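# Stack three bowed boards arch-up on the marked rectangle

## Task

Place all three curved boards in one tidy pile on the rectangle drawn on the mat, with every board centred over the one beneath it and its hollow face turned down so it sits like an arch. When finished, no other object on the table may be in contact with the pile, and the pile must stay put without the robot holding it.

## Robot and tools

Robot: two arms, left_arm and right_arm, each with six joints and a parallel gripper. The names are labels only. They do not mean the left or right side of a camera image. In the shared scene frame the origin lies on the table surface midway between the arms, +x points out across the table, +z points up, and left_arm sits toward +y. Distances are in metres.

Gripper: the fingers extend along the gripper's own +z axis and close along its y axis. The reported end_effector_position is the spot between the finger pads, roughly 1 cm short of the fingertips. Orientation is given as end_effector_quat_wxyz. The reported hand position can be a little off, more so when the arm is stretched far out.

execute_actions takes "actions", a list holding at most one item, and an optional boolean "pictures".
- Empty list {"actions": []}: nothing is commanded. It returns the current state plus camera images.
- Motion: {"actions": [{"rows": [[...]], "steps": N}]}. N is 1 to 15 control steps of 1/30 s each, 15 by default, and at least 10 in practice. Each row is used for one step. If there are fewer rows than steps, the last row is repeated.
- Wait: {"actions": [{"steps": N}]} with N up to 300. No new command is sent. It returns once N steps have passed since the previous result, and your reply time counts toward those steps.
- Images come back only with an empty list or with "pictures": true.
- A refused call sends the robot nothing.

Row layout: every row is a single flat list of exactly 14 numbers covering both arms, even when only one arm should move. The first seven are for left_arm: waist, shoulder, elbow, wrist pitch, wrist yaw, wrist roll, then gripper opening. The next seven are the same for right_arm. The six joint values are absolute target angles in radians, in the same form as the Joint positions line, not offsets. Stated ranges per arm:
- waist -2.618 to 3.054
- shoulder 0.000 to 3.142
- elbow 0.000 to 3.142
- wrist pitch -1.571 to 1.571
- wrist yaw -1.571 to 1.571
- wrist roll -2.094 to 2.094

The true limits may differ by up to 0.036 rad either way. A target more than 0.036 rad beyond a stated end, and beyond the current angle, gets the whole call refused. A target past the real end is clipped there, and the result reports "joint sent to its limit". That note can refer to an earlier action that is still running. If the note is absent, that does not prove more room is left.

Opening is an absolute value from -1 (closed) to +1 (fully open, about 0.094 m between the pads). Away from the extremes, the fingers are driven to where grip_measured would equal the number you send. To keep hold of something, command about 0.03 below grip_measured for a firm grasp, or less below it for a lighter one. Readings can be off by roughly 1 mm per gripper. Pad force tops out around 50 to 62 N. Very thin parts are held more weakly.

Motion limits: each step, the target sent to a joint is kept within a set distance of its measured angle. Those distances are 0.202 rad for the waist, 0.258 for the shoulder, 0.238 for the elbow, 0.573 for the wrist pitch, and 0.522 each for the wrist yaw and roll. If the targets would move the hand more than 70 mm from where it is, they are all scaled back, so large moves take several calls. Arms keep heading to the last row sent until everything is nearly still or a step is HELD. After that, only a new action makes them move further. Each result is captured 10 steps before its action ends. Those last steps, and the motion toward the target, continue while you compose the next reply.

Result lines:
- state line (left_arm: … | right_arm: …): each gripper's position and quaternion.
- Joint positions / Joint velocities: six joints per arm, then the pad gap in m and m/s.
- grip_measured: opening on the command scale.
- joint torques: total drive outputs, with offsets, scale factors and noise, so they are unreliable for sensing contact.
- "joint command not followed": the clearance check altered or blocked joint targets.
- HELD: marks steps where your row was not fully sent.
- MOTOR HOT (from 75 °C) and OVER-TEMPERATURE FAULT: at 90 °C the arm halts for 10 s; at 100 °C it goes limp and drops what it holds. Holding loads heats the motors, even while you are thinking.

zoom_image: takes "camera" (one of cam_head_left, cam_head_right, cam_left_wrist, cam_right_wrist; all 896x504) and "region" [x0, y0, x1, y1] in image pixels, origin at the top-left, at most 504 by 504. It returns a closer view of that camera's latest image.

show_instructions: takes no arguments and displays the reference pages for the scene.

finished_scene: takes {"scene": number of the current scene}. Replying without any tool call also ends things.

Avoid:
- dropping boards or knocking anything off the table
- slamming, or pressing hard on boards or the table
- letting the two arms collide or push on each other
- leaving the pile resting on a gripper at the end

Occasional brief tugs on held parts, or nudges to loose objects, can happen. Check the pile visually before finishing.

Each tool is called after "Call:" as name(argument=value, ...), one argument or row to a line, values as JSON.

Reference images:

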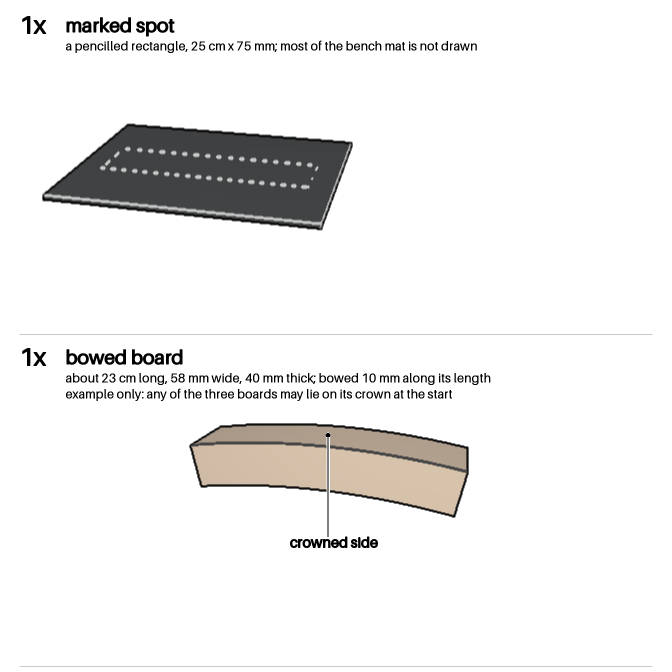

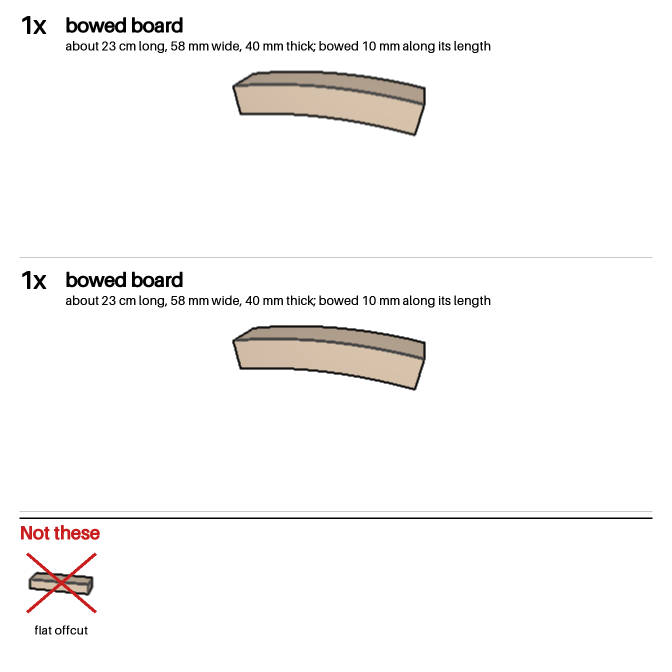

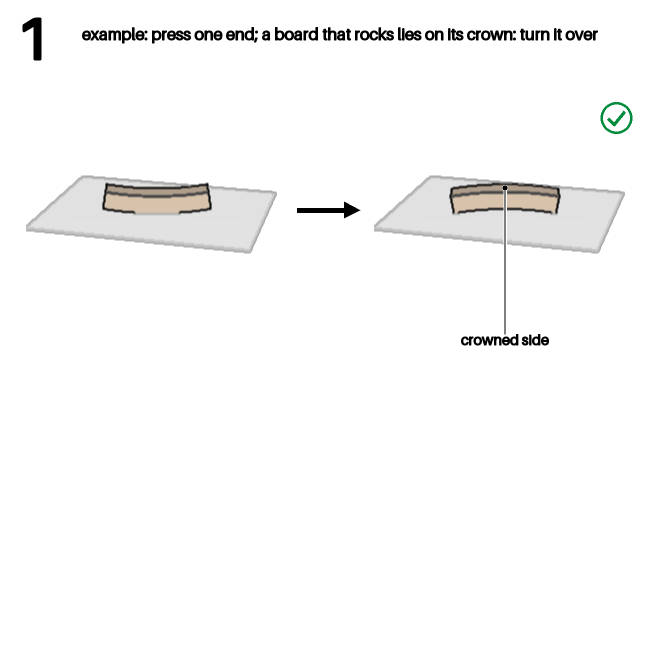

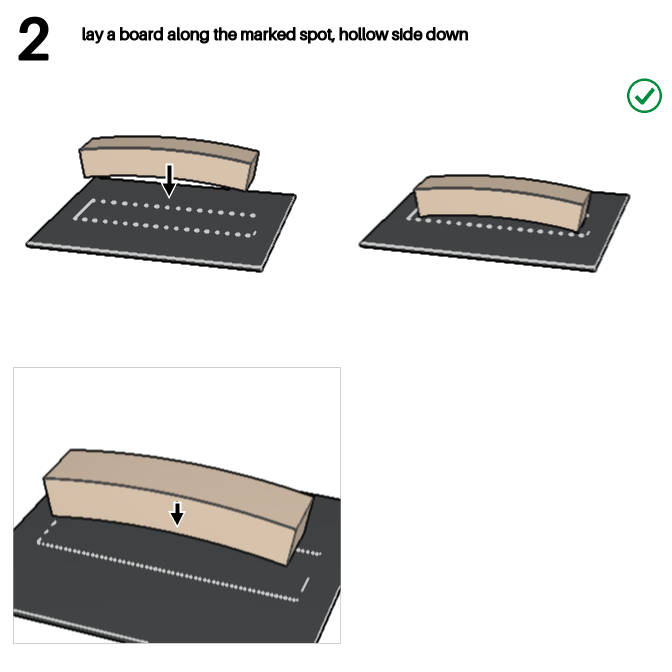

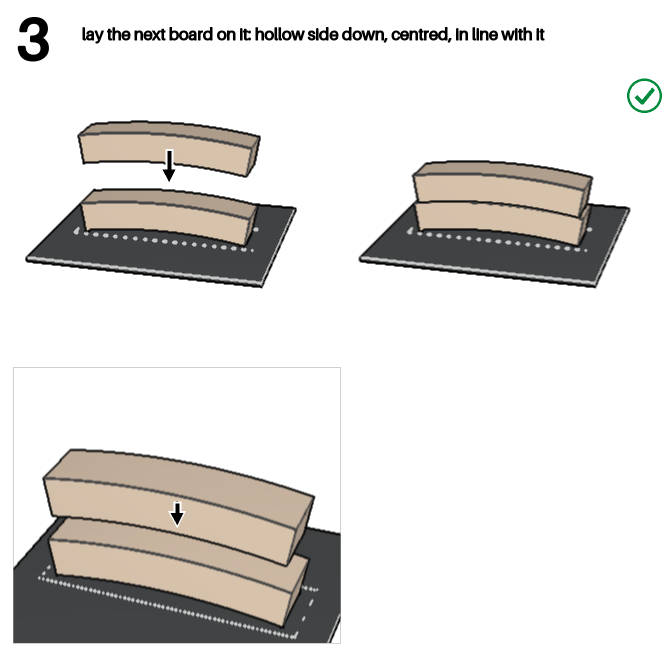

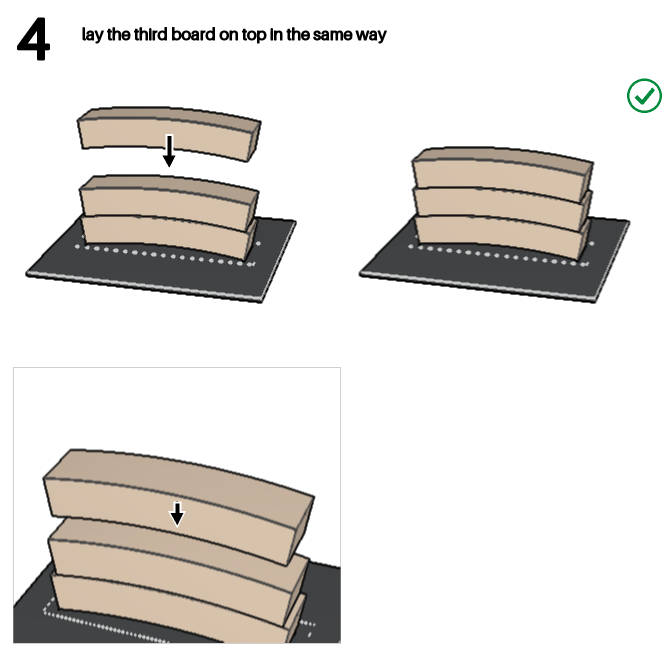

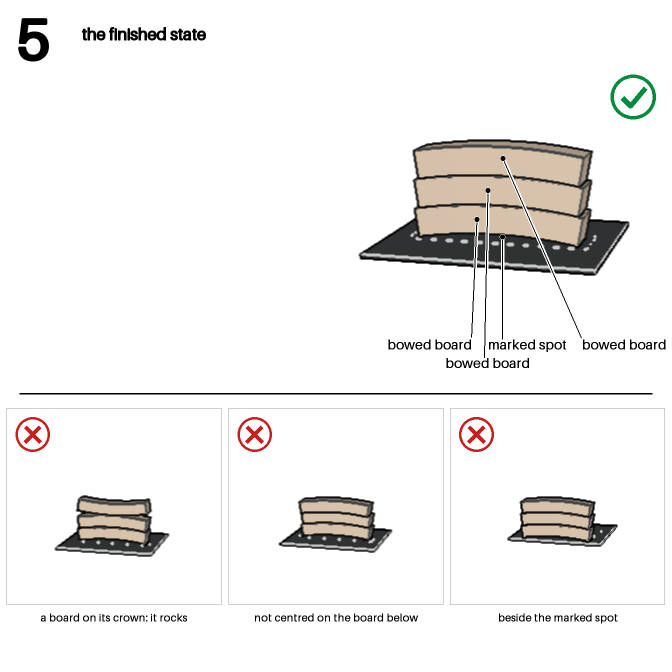

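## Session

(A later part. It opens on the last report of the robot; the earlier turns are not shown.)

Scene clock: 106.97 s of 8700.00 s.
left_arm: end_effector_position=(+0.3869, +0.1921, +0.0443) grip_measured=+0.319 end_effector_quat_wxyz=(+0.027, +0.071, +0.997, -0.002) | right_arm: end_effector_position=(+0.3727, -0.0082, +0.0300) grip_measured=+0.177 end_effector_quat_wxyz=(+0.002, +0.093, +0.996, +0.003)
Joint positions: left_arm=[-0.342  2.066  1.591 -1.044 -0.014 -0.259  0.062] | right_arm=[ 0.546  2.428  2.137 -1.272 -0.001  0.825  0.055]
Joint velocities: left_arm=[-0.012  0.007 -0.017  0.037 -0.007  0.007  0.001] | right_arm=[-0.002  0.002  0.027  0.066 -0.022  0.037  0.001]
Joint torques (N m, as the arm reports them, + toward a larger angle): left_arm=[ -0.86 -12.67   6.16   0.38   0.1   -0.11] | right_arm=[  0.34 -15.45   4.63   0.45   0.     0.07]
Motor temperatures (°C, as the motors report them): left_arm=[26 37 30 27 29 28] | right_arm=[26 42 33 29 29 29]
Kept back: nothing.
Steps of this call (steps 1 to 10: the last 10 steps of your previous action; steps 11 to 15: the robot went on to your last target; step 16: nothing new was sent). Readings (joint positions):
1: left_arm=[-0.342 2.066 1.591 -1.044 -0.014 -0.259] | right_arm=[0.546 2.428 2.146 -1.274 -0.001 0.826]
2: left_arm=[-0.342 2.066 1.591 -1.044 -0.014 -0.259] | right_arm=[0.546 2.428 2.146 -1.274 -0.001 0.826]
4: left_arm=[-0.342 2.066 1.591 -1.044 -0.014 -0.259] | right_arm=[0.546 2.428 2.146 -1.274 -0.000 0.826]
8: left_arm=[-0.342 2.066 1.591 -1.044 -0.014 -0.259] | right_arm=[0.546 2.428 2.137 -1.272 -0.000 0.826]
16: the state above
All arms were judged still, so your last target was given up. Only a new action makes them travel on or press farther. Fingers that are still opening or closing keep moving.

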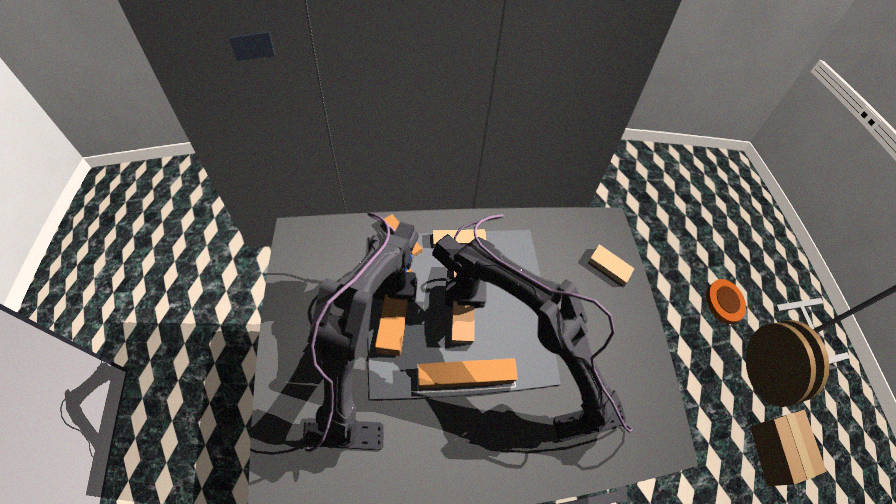

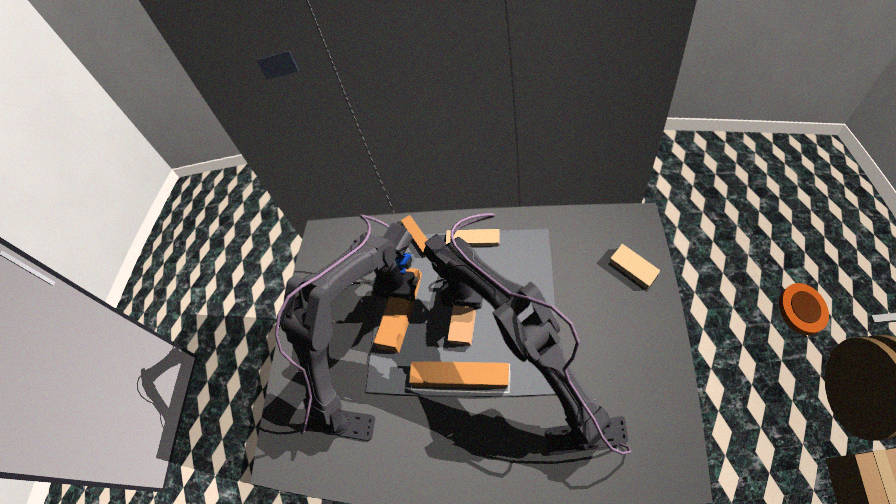

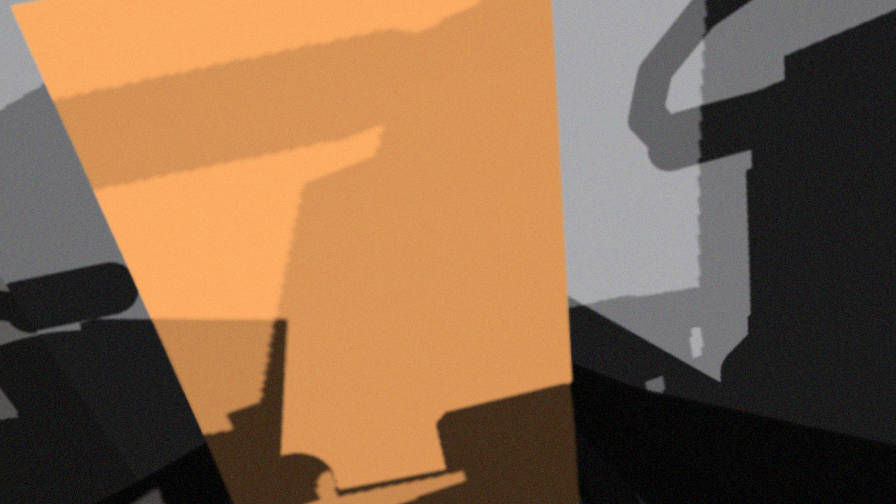

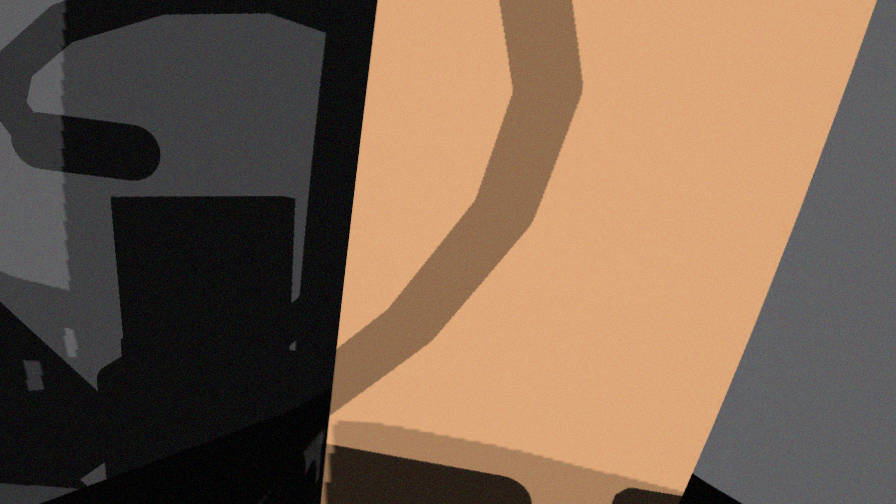

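Call:
execute_actions(
  actions=[
    {"rows": [[-0.345,2.05,1.585,-1.030,0.0,-0.262,0.30,0.548,2.425,2.135,-1.265,0.0,0.828,0.15],[-0.342,2.05,1.585,-1.030,0.0,-0.259,0.36,0.546,2.412,2.150,-1.275,0.0,0.826,0.14],[-0.342,2.05,1.583,-1.028,0.0,-0.259,0.42,0.546,2.404,2.165,-1.285,0.0,0.826,0.14],[-0.342,2.05,1.578,-1.022,0.0,-0.259,0.46,0.546,2.399,2.178,-1.297,0.0,0.826,0.14],[-0.342,2.05,1.572,-1.015,0.0,-0.259,0.48,0.546,2.395,2.192,-1.312,0.0,0.826,0.14],[-0.342,2.05,1.566,-1.008,0.0,-0.259,0.48,0.546,2.391,2.208,-1.330,0.0,0.826,0.14],[-0.342,2.05,1.560,-1.001,0.0,-0.259,0.48,0.546,2.387,2.226,-1.351,0.0,0.826,0.14],[-0.342,2.05,1.554,-0.994,0.0,-0.259,0.48,0.546,2.383,2.245,-1.374,0.0,0.826,0.14],[-0.342,2.05,1.548,-0.988,0.0,-0.259,0.48,0.546,2.379,2.265,-1.398,0.0,0.826,0.14],[-0.342,2.05,1.542,-0.983,0.0,-0.259,0.48,0.546,2.375,2.285,-1.422,0.0,0.826,0.14],[-0.342,2.05,1.537,-0.978,0.0,-0.259,0.48,0.546,2.371,2.305,-1.446,0.0,0.826,0.14],[-0.342,2.05,1.532,-0.975,0.0,-0.259,0.48,0.546,2.367,2.325,-1.470,0.0,0.826,0.14],[-0.342,2.05,1.529,-0.973,0.0,-0.259,0.48,0.546,2.362,2.343,-1.492,0.0,0.826,0.14],[-0.342,2.05,1.527,-0.972,0.0,-0.259,0.48,0.546,2.356,2.358,-1.512,0.0,0.826,0.14],[-0.342,2.05,1.526,-0.972,0.0,-0.259,0.48,0.546,2.350,2.368,-1.528,0.0,0.826,0.14]], "steps": 15},
  ],
)

Call:
execute_actions(
  actions=[
    {"rows": [[-0.342,2.05,1.526,-0.972,0.0,-0.259,0.48,0.548,2.342,2.370,-1.534,0.0,0.82,0.14],[-0.342,2.05,1.526,-0.972,0.0,-0.259,0.48,0.552,2.332,2.366,-1.535,0.0,0.808,0.14],[-0.342,2.05,1.526,-0.972,0.0,-0.259,0.48,0.558,2.320,2.355,-1.532,0.0,0.79,0.14],[-0.342,2.05,1.526,-0.972,0.0,-0.259,0.48,0.566,2.306,2.338,-1.526,0.0,0.765,0.14],[-0.342,2.05,1.526,-0.972,0.0,-0.259,0.46,0.576,2.290,2.316,-1.518,0.0,0.735,0.14],[-0.342,2.05,1.526,-0.972,0.0,-0.259,0.44,0.588,2.272,2.289,-1.508,0.0,0.70,0.14],[-0.342,2.05,1.526,-0.972,0.0,-0.259,0.42,0.601,2.253,2.258,-1.497,0.0,0.66,0.14],[-0.342,2.05,1.526,-0.972,0.0,-0.259,0.40,0.615,2.233,2.224,-1.485,0.0,0.615,0.14],[-0.342,2.05,1.526,-0.972,0.0,-0.259,0.38,0.630,2.212,2.188,-1.472,0.0,0.565,0.14],[-0.342,2.05,1.526,-0.972,0.0,-0.259,0.365,0.646,2.190,2.150,-1.459,0.0,0.51,0.14],[-0.342,2.05,1.526,-0.972,0.0,-0.259,0.35,0.663,2.167,2.111,-1.445,0.0,0.455,0.14],[-0.342,2.05,1.526,-0.972,0.0,-0.259,0.335,0.681,2.144,2.071,-1.431,0.0,0.395,0.14],[-0.342,2.05,1.526,-0.972,0.0,-0.259,0.32,0.699,2.120,2.030,-1.417,0.0,0.335,0.14],[-0.342,2.05,1.526,-0.972,0.0,-0.259,0.305,0.718,2.096,1.989,-1.402,0.0,0.27,0.14],[-0.342,2.05,1.526,-0.972,0.0,-0.259,0.29,0.737,2.072,1.948,-1.388,0.0,0.205,0.14]], "steps": 15},
  ],
)

Call:
execute_actions(
  actions=[
    {"rows": [[-0.342,2.05,1.526,-0.972,0.0,-0.259,0.28,0.756,2.048,1.907,-1.374,0.0,0.14,0.14],[-0.342,2.05,1.526,-0.972,0.0,-0.259,0.275,0.775,2.024,1.866,-1.360,0.0,0.075,0.14],[-0.342,2.05,1.526,-0.972,0.0,-0.259,0.275,0.793,2.000,1.826,-1.346,0.0,0.01,0.14],[-0.342,2.05,1.526,-0.972,0.0,-0.259,0.275,0.811,1.977,1.787,-1.332,0.0,-0.05,0.14],[-0.342,2.05,1.526,-0.972,0.0,-0.259,0.275,0.828,1.954,1.749,-1.319,0.0,-0.11,0.14],[-0.342,2.05,1.526,-0.972,0.0,-0.259,0.275,0.844,1.932,1.713,-1.306,0.0,-0.165,0.14],[-0.342,2.05,1.526,-0.972,0.0,-0.259,0.275,0.859,1.911,1.679,-1.294,0.0,-0.22,0.14],[-0.342,2.05,1.526,-0.972,0.0,-0.259,0.275,0.873,1.891,1.647,-1.283,0.0,-0.27,0.14],[-0.342,2.05,1.526,-0.972,0.0,-0.259,0.275,0.886,1.873,1.618,-1.273,0.0,-0.315,0.14],[-0.342,2.05,1.526,-0.972,0.0,-0.259,0.275,0.897,1.856,1.592,-1.263,0.0,-0.355,0.14],[-0.342,2.05,1.526,-0.972,0.0,-0.259,0.275,0.907,1.841,1.569,-1.255,0.0,-0.39,0.14],[-0.342,2.05,1.526,-0.972,0.0,-0.259,0.275,0.915,1.829,1.549,-1.248,0.0,-0.42,0.14],[-0.342,2.05,1.526,-0.972,0.0,-0.259,0.275,0.921,1.819,1.533,-1.242,0.0,-0.443,0.14],[-0.342,2.05,1.526,-0.972,0.0,-0.259,0.275,0.925,1.812,1.521,-1.237,0.0,-0.458,0.14],[-0.342,2.05,1.526,-0.972,0.0,-0.259,0.275,0.927,1.808,1.514,-1.234,0.0,-0.466,0.14]], "steps": 15},
  ],
)

Call:
execute_actions(
  actions=[
    {"steps": 25},
  ],
  pictures=true,
)

Scene clock: 110.80 s of 8700.00 s.
left_arm: end_effector_position=(+0.3874, +0.1913, +0.0443) grip_measured=+0.466 end_effector_quat_wxyz=(+0.028, +0.071, +0.997, -0.004) | right_arm: end_effector_position=(+0.3729, -0.0081, +0.0311) grip_measured=+0.173 end_effector_quat_wxyz=(+0.003, +0.093, +0.996, +0.003)
Joint positions: left_arm=[-0.342  2.066  1.591 -1.041 -0.011 -0.259  0.069] | right_arm=[ 0.546  2.428  2.141 -1.276 -0.001  0.824  0.055]
Joint velocities: left_arm=[-0.002  0.002 -0.012  0.037  0.037 -0.022  0.025] | right_arm=[ 0.012 -0.017  0.144 -0.066  0.037 -0.007  0.001]
Joint torques (N m, as the arm reports them, + toward a larger angle): left_arm=[  0.18 -12.64   5.12   0.41   0.01  -0.02] | right_arm=[  0.05 -19.43   9.86   0.09   0.02   0.01]
Motor temperatures (°C, as the motors report them): left_arm=[26 37 30 27 29 28] | right_arm=[26 42 32 29 29 29]
Steps of this call (steps 1 to 90: nothing new was sent; then 0.67 s passed at rest; steps 91 to 95: the first 5 steps of this action). Readings (joint positions):
91: left_arm=[-0.342 2.066 1.591 -1.044 -0.014 -0.259] | right_arm=[0.546 2.428 2.137 -1.272 -0.001 0.825]
92: left_arm=[-0.342 2.066 1.591 -1.044 -0.014 -0.259] | right_arm=[0.546 2.428 2.137 -1.272 -0.001 0.824]
94: left_arm=[-0.342 2.066 1.591 -1.043 -0.012 -0.259] | right_arm=[0.546 2.428 2.137 -1.273 -0.001 0.824]
95: the state above

Scene clock: 111.30 s of 8700.00 s.
left_arm: end_effector_position=(+0.3822, +0.1929, +0.0304) grip_measured=+0.468 end_effector_quat_wxyz=(+0.024, +0.071, +0.997, -0.004) | right_arm: end_effector_position=(+0.3661, -0.0116, +0.1117) grip_measured=+0.173 end_effector_quat_wxyz=(+0.020, +0.079, +0.996, +0.019)
Joint positions: left_arm=[-0.342  2.066  1.534 -0.991 -0.008 -0.259  0.069] | right_arm=[ 0.548  2.351  2.324 -1.488 -0.002  0.8    0.055]
Joint velocities: left_arm=[-0.012 -0.007 -0.017  0.007 -0.081 -0.051 -0.013] | right_arm=[ 0.051 -0.32  -0.012 -0.256 -0.037 -0.403  0.001]
Joint torques (N m, as the arm reports them, + toward a larger angle): left_arm=[ -0.01 -12.55   5.94   0.37   0.03  -0.01] | right_arm=[  1.84 -19.32   5.71   0.37  -0.01  -0.12]
Motor temperatures (°C, as the motors report them): left_arm=[26 37 30 27 29 28] | right_arm=[26 43 33 29 29 29]
Steps of this call (steps 1 to 10: the last 10 steps of your previous action; steps 11 to 15: the first 5 steps of this action). Readings (joint positions):
11: left_arm=[-0.342 2.066 1.535 -0.998 -0.008 -0.259] | right_arm=[0.546 2.401 2.315 -1.448 -0.002 0.824]
12: left_arm=[-0.342 2.066 1.534 -0.996 -0.008 -0.259] | right_arm=[0.546 2.390 2.322 -1.461 -0.002 0.823]
14: left_arm=[-0.342 2.066 1.534 -0.993 -0.008 -0.259] | right_arm=[0.546 2.363 2.324 -1.480 -0.002 0.812]
15: the state above

Scene clock: 111.80 s of 8700.00 s.
left_arm: end_effector_position=(+0.3832, +0.1928, +0.0304) grip_measured=+0.322 end_effector_quat_wxyz=(+0.026, +0.071, +0.997, -0.004) | right_arm: end_effector_position=(+0.2339, +0.0067, +0.1121) grip_measured=+0.172 end_effector_quat_wxyz=(-0.014, -0.361, +0.932, -0.008)
Joint positions: left_arm=[-0.342  2.066  1.534 -0.987 -0.009 -0.259  0.062] | right_arm=[ 0.796  2.037  1.821 -1.386 -0.001  0.15   0.055]
Joint velocities: left_arm=[-0.002  0.002  0.002 -0.022  0.022  0.022  0.   ] | right_arm=[ 0.505 -0.672 -1.189  0.403  0.007 -1.707 -0.001]
Joint torques (N m, as the arm reports them, + toward a larger angle): left_arm=[ -0.07 -12.63   6.06   0.35   0.03  -0.03] | right_arm=[  0.03 -16.84   6.4    0.32   0.01  -0.01]
Motor temperatures (°C, as the motors report them): left_arm=[26 37 30 27 29 28] | right_arm=[26 43 33 29 29 29]
Steps of this call (steps 1 to 10: the last 10 steps of your previous action; steps 11 to 15: the first 5 steps of this action). Readings (joint positions):
11: left_arm=[-0.342 2.066 1.534 -0.987 -0.009 -0.259] | right_arm=[0.715 2.124 1.987 -1.433 0.001 0.386]
12: left_arm=[-0.342 2.066 1.534 -0.987 -0.009 -0.259] | right_arm=[0.736 2.103 1.944 -1.422 0.000 0.328]
14: left_arm=[-0.342 2.066 1.534 -0.987 -0.009 -0.259] | right_arm=[0.777 2.060 1.861 -1.398 -0.000 0.209]
15: the state above

Scene clock: 112.63 s of 8700.00 s.
left_arm: end_effector_position=(+0.3832, +0.1928, +0.0304) grip_measured=+0.322 end_effector_quat_wxyz=(+0.026, +0.071, +0.997, -0.004) | right_arm: end_effector_position=(+0.1731, -0.0005, +0.1051) grip_measured=+0.172 end_effector_quat_wxyz=(-0.000, -0.670, +0.742, -0.001)
Joint positions: left_arm=[-0.342  2.066  1.534 -0.987 -0.009 -0.259  0.062] | right_arm=[ 0.922  1.842  1.524 -1.254  0.001 -0.454  0.055]
Joint velocities: left_arm=[ 0.002  0.012 -0.002 -0.037 -0.007  0.037 -0.   ] | right_arm=[-0.012 -0.007  0.022 -0.007  0.022 -0.095  0.001]
Joint torques (N m, as the arm reports them, + toward a larger angle): left_arm=[  0.11 -12.54   5.82   0.43   0.09  -0.01] | right_arm=[  0.34 -13.86   5.63   0.5    0.    -0.11]
Motor temperatures (°C, as the motors report them): left_arm=[26 37 30 27 29 28] | right_arm=[26 43 33 29 29 29]
Kept back: nothing.
Steps of this call (steps 1 to 10: the last 10 steps of your previous action; steps 11 to 25: the robot went on to your last target). Readings (joint positions):
1: left_arm=[-0.342 2.066 1.534 -0.987 -0.009 -0.259] | right_arm=[0.814 2.015 1.782 -1.374 -0.001 0.091]
2: left_arm=[-0.342 2.066 1.534 -0.987 -0.009 -0.259] | right_arm=[0.830 1.992 1.745 -1.363 -0.002 0.032]
4: left_arm=[-0.342 2.066 1.534 -0.987 -0.009 -0.259] | right_arm=[0.860 1.948 1.678 -1.341 -0.002 -0.079]
8: left_arm=[-0.342 2.066 1.534 -0.987 -0.009 -0.259] | right_arm=[0.905 1.874 1.575 -1.306 -0.002 -0.267]
25: the state above

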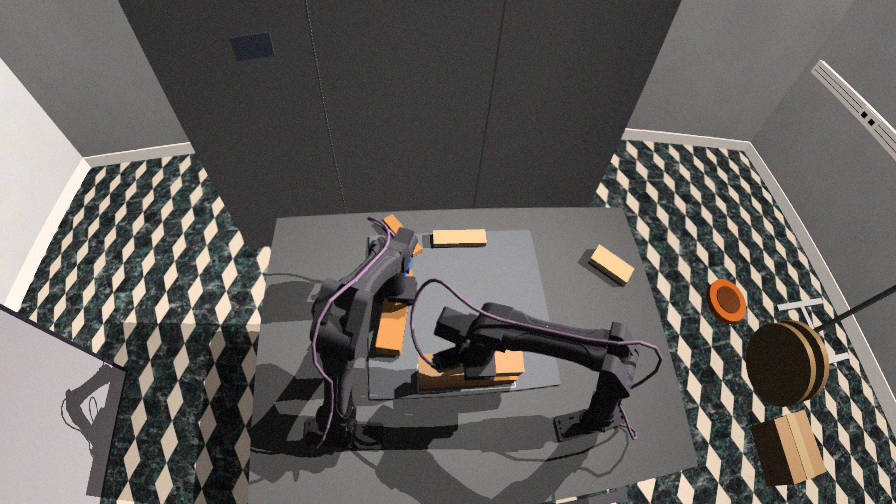

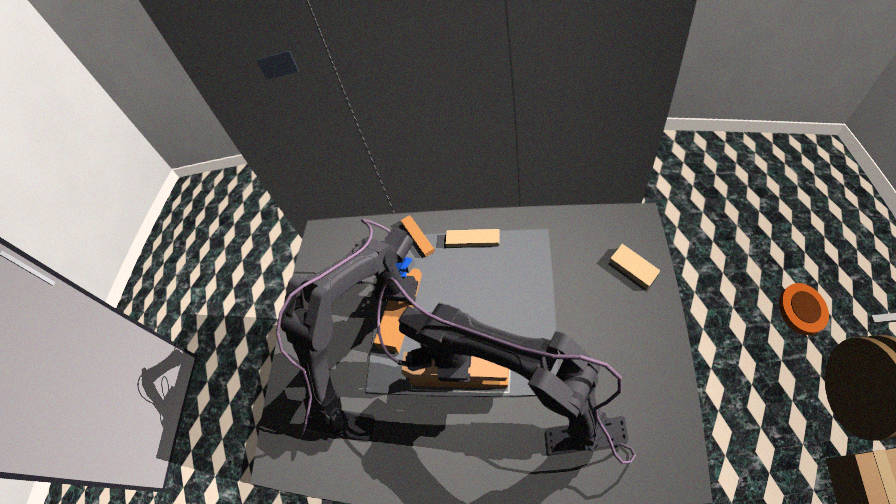

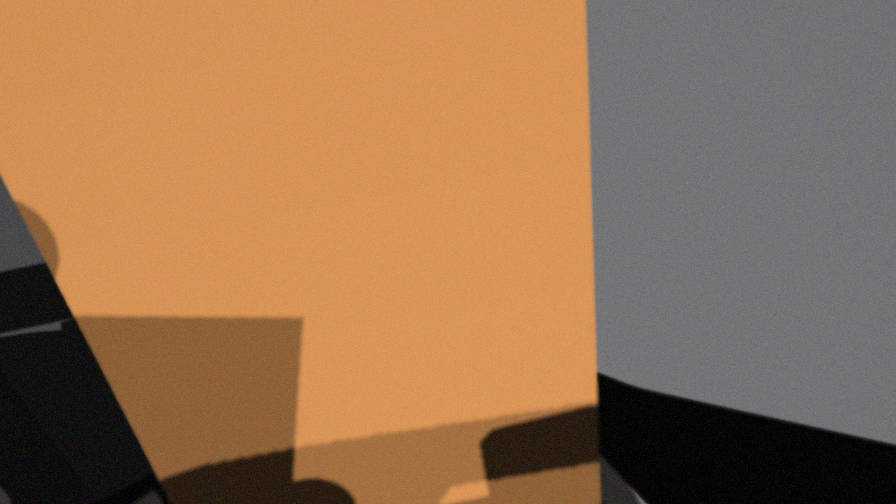

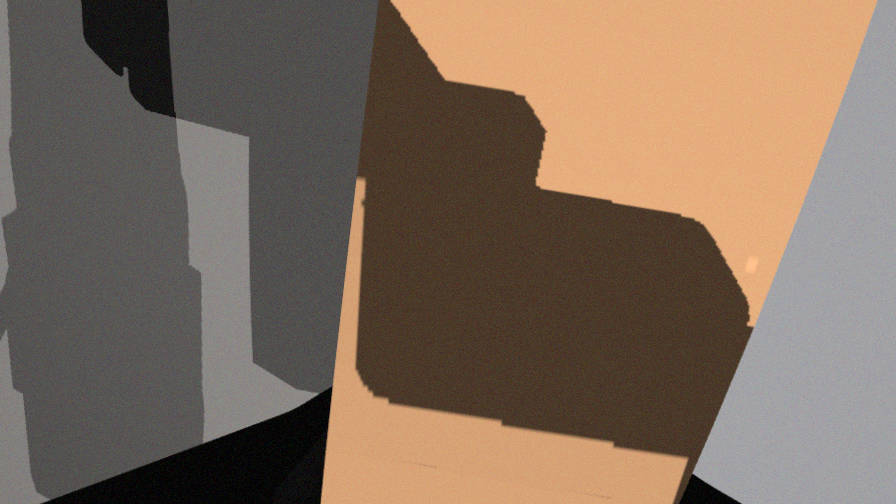

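Call:
execute_actions(
  actions=[
    {"rows": [[-0.342,2.040,1.545,-0.990,0.0,-0.259,0.275,0.927,1.818,1.510,-1.228,0.0,-0.466,0.14],[-0.342,2.030,1.560,-1.002,0.0,-0.259,0.275,0.927,1.826,1.505,-1.221,0.0,-0.466,0.14],[-0.342,2.021,1.573,-1.018,0.0,-0.259,0.275,0.927,1.832,1.500,-1.214,0.0,-0.466,0.14],[-0.342,2.011,1.586,-1.038,0.0,-0.259,0.275,0.927,1.836,1.494,-1.207,0.0,-0.466,0.14],[-0.342,2.000,1.600,-1.062,0.0,-0.259,0.275,0.927,1.839,1.488,-1.200,0.0,-0.466,0.14],[-0.342,1.988,1.615,-1.089,0.0,-0.259,0.275,0.927,1.842,1.482,-1.193,0.0,-0.466,0.14],[-0.342,1.975,1.631,-1.118,0.0,-0.259,0.275,0.927,1.844,1.476,-1.186,0.0,-0.466,0.14],[-0.342,1.962,1.648,-1.148,0.0,-0.259,0.275,0.927,1.846,1.470,-1.179,0.0,-0.466,0.14],[-0.342,1.949,1.665,-1.178,0.0,-0.259,0.275,0.927,1.848,1.464,-1.172,0.0,-0.466,0.14],[-0.342,1.936,1.682,-1.208,0.0,-0.259,0.275,0.927,1.850,1.458,-1.165,0.0,-0.466,0.14],[-0.342,1.923,1.698,-1.237,0.0,-0.259,0.275,0.927,1.850,1.453,-1.158,0.0,-0.466,0.14],[-0.342,1.911,1.714,-1.264,0.0,-0.259,0.275,0.927,1.850,1.448,-1.151,0.0,-0.466,0.14],[-0.342,1.900,1.728,-1.288,0.0,-0.259,0.275,0.927,1.850,1.444,-1.145,0.0,-0.466,0.14],[-0.342,1.890,1.740,-1.306,0.0,-0.259,0.275,0.927,1.850,1.441,-1.141,0.0,-0.466,0.14],[-0.342,1.882,1.748,-1.316,0.0,-0.259,0.275,0.927,1.850,1.439,-1.138,0.0,-0.466,0.14]], "steps": 15},
  ],
)

Call:
execute_actions(
  actions=[
    {"steps": 22},
  ],
  pictures=true,
)

Scene clock: 116.47 s of 8700.00 s.
left_arm: end_effector_position=(+0.3822, +0.1932, +0.0327) grip_measured=+0.322 end_effector_quat_wxyz=(+0.024, +0.071, +0.997, -0.003) | right_arm: end_effector_position=(+0.1739, +0.0007, +0.1024) grip_measured=+0.172 end_effector_quat_wxyz=(+0.003, -0.672, +0.741, +0.000)
Joint positions: left_arm=[-0.342  2.063  1.54  -1.    -0.009 -0.259  0.062] | right_arm=[ 0.922  1.842  1.513 -1.237  0.001 -0.458  0.055]
Joint velocities: left_arm=[-0.012 -0.032  0.154 -0.359 -0.007  0.007 -0.   ] | right_arm=[-0.007 -0.002 -0.178  0.154 -0.051 -0.051  0.   ]
Joint torques (N m, as the arm reports them, + toward a larger angle): left_arm=[  0.04 -16.6   10.68   0.05   0.05   0.01] | right_arm=[  0.35 -11.12   5.28   0.37  -0.02  -0.09]
Motor temperatures (°C, as the motors report them): left_arm=[26 37 30 27 29 28] | right_arm=[26 43 32 29 29 29]
Steps of this call (steps 1 to 30: the robot went on to your last target; steps 31 to 90: nothing new was sent; then 0.67 s passed at rest; steps 91 to 95: the first 5 steps of this action). Readings (joint positions):
91: left_arm=[-0.342 2.066 1.534 -0.988 -0.009 -0.259] | right_arm=[0.922 1.842 1.524 -1.253 0.001 -0.458]
92: left_arm=[-0.342 2.066 1.534 -0.988 -0.009 -0.259] | right_arm=[0.922 1.842 1.524 -1.252 0.001 -0.458]
94: left_arm=[-0.342 2.064 1.536 -0.991 -0.009 -0.259] | right_arm=[0.922 1.842 1.519 -1.243 0.001 -0.458]
95: the state above

Scene clock: 117.20 s of 8700.00 s.
left_arm: end_effector_position=(+0.3656, +0.2002, +0.1367) grip_measured=+0.322 end_effector_quat_wxyz=(+0.047, +0.071, +0.996, -0.011) | right_arm: end_effector_position=(+0.1745, +0.0015, +0.0832) grip_measured=+0.172 end_effector_quat_wxyz=(+0.005, -0.672, +0.741, +0.000)
Joint positions: left_arm=[-0.342  1.9    1.721 -1.296 -0.009 -0.259  0.062] | right_arm=[ 0.922  1.851  1.449 -1.159  0.002 -0.458  0.055]
Joint velocities: left_arm=[-0.012 -0.012 -0.007 -0.037  0.022 -0.007 -0.   ] | right_arm=[-0.002  0.007  0.002 -0.037  0.007  0.007 -0.   ]
Joint torques (N m, as the arm reports them, + toward a larger angle): left_arm=[ -0.18 -11.56   9.02   0.19   0.07   0.03] | right_arm=[  0.36 -11.04   5.56   0.51  -0.01  -0.09]
Motor temperatures (°C, as the motors report them): left_arm=[26 37 30 27 29 28] | right_arm=[26 42 32 29 29 29]
Kept back: nothing.
Steps of this call (steps 1 to 10: the last 10 steps of your previous action; steps 11 to 22: the robot went on to your last target). Readings (joint positions):
1: left_arm=[-0.342 2.061 1.547 -1.012 -0.009 -0.259] | right_arm=[0.922 1.842 1.507 -1.231 0.001 -0.458]
2: left_arm=[-0.342 2.056 1.556 -1.029 -0.009 -0.259] | right_arm=[0.922 1.842 1.499 -1.226 0.001 -0.458]
4: left_arm=[-0.342 2.038 1.583 -1.070 -0.009 -0.259] | right_arm=[0.922 1.842 1.485 -1.216 0.001 -0.458]
8: left_arm=[-0.342 1.976 1.656 -1.163 -0.009 -0.259] | right_arm=[0.922 1.842 1.461 -1.193 0.002 -0.458]
22: the state above

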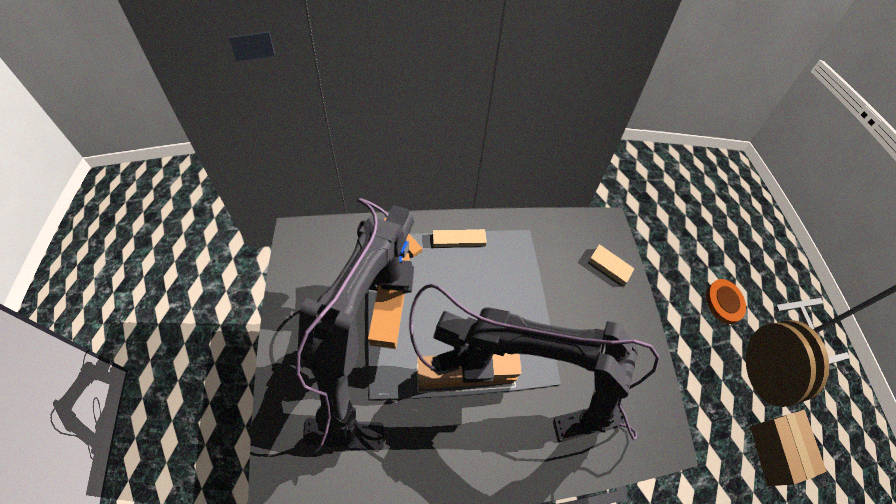

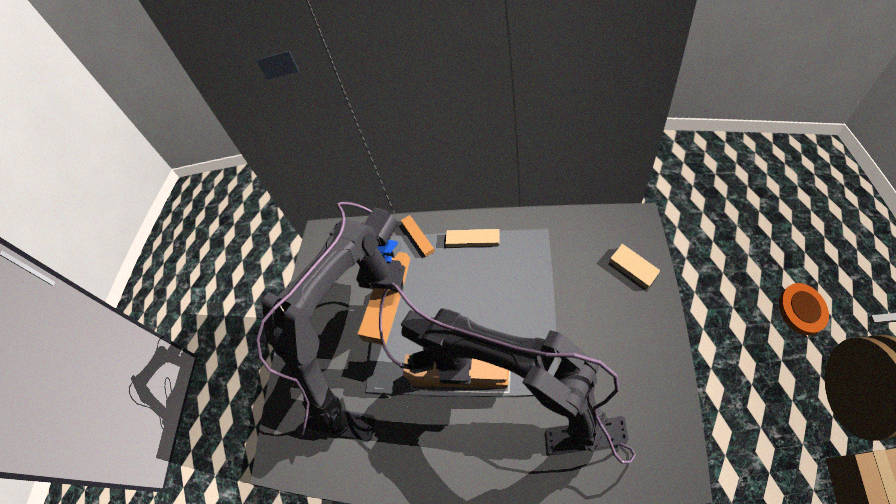

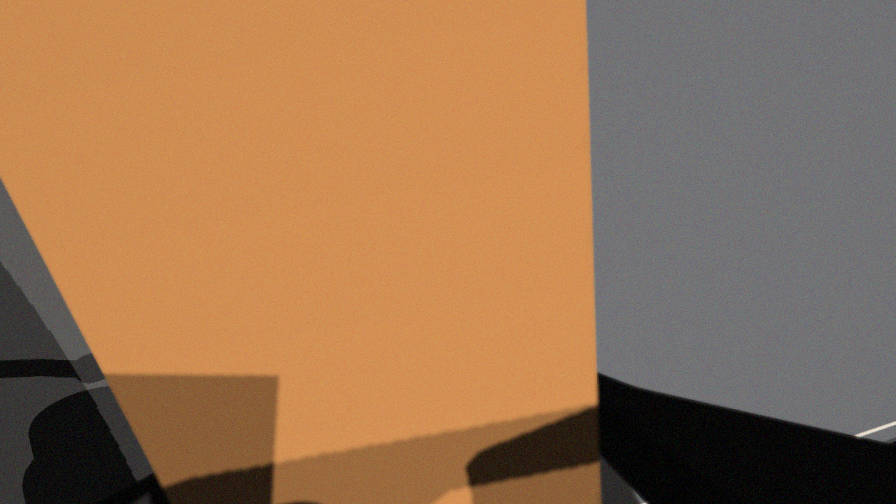

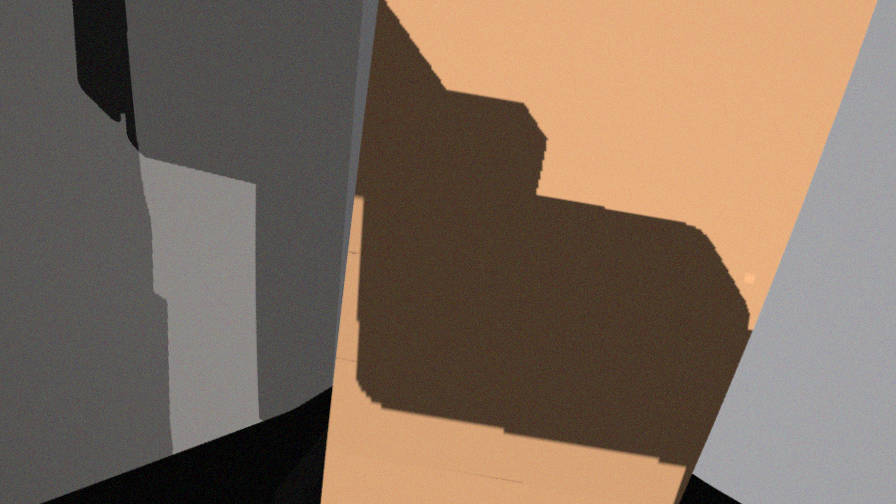

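Call:
zoom_image(
  camera="cam_head_left",
  region=[405, 340, 535, 405],
)

Call:
zoom_image(
  camera="cam_head_right",
  region=[395, 340, 525, 405],
)

Region (405, 340, 535, 405) of cam_head_left's 896x504 image, scaled by 3.877, with more detail than that image has.

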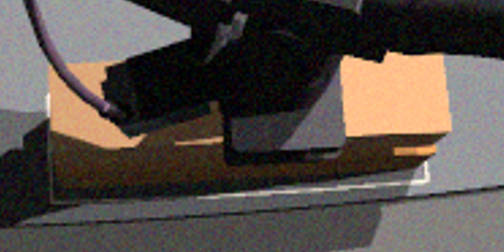

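Region (395, 340, 525, 405) of cam_head_right's 896x504 image, scaled by 3.877, with more detail than that image has.

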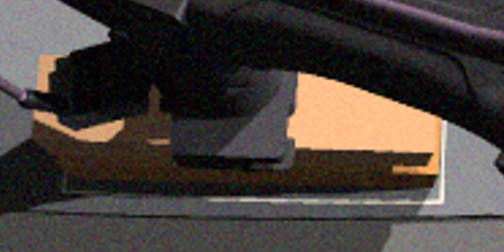

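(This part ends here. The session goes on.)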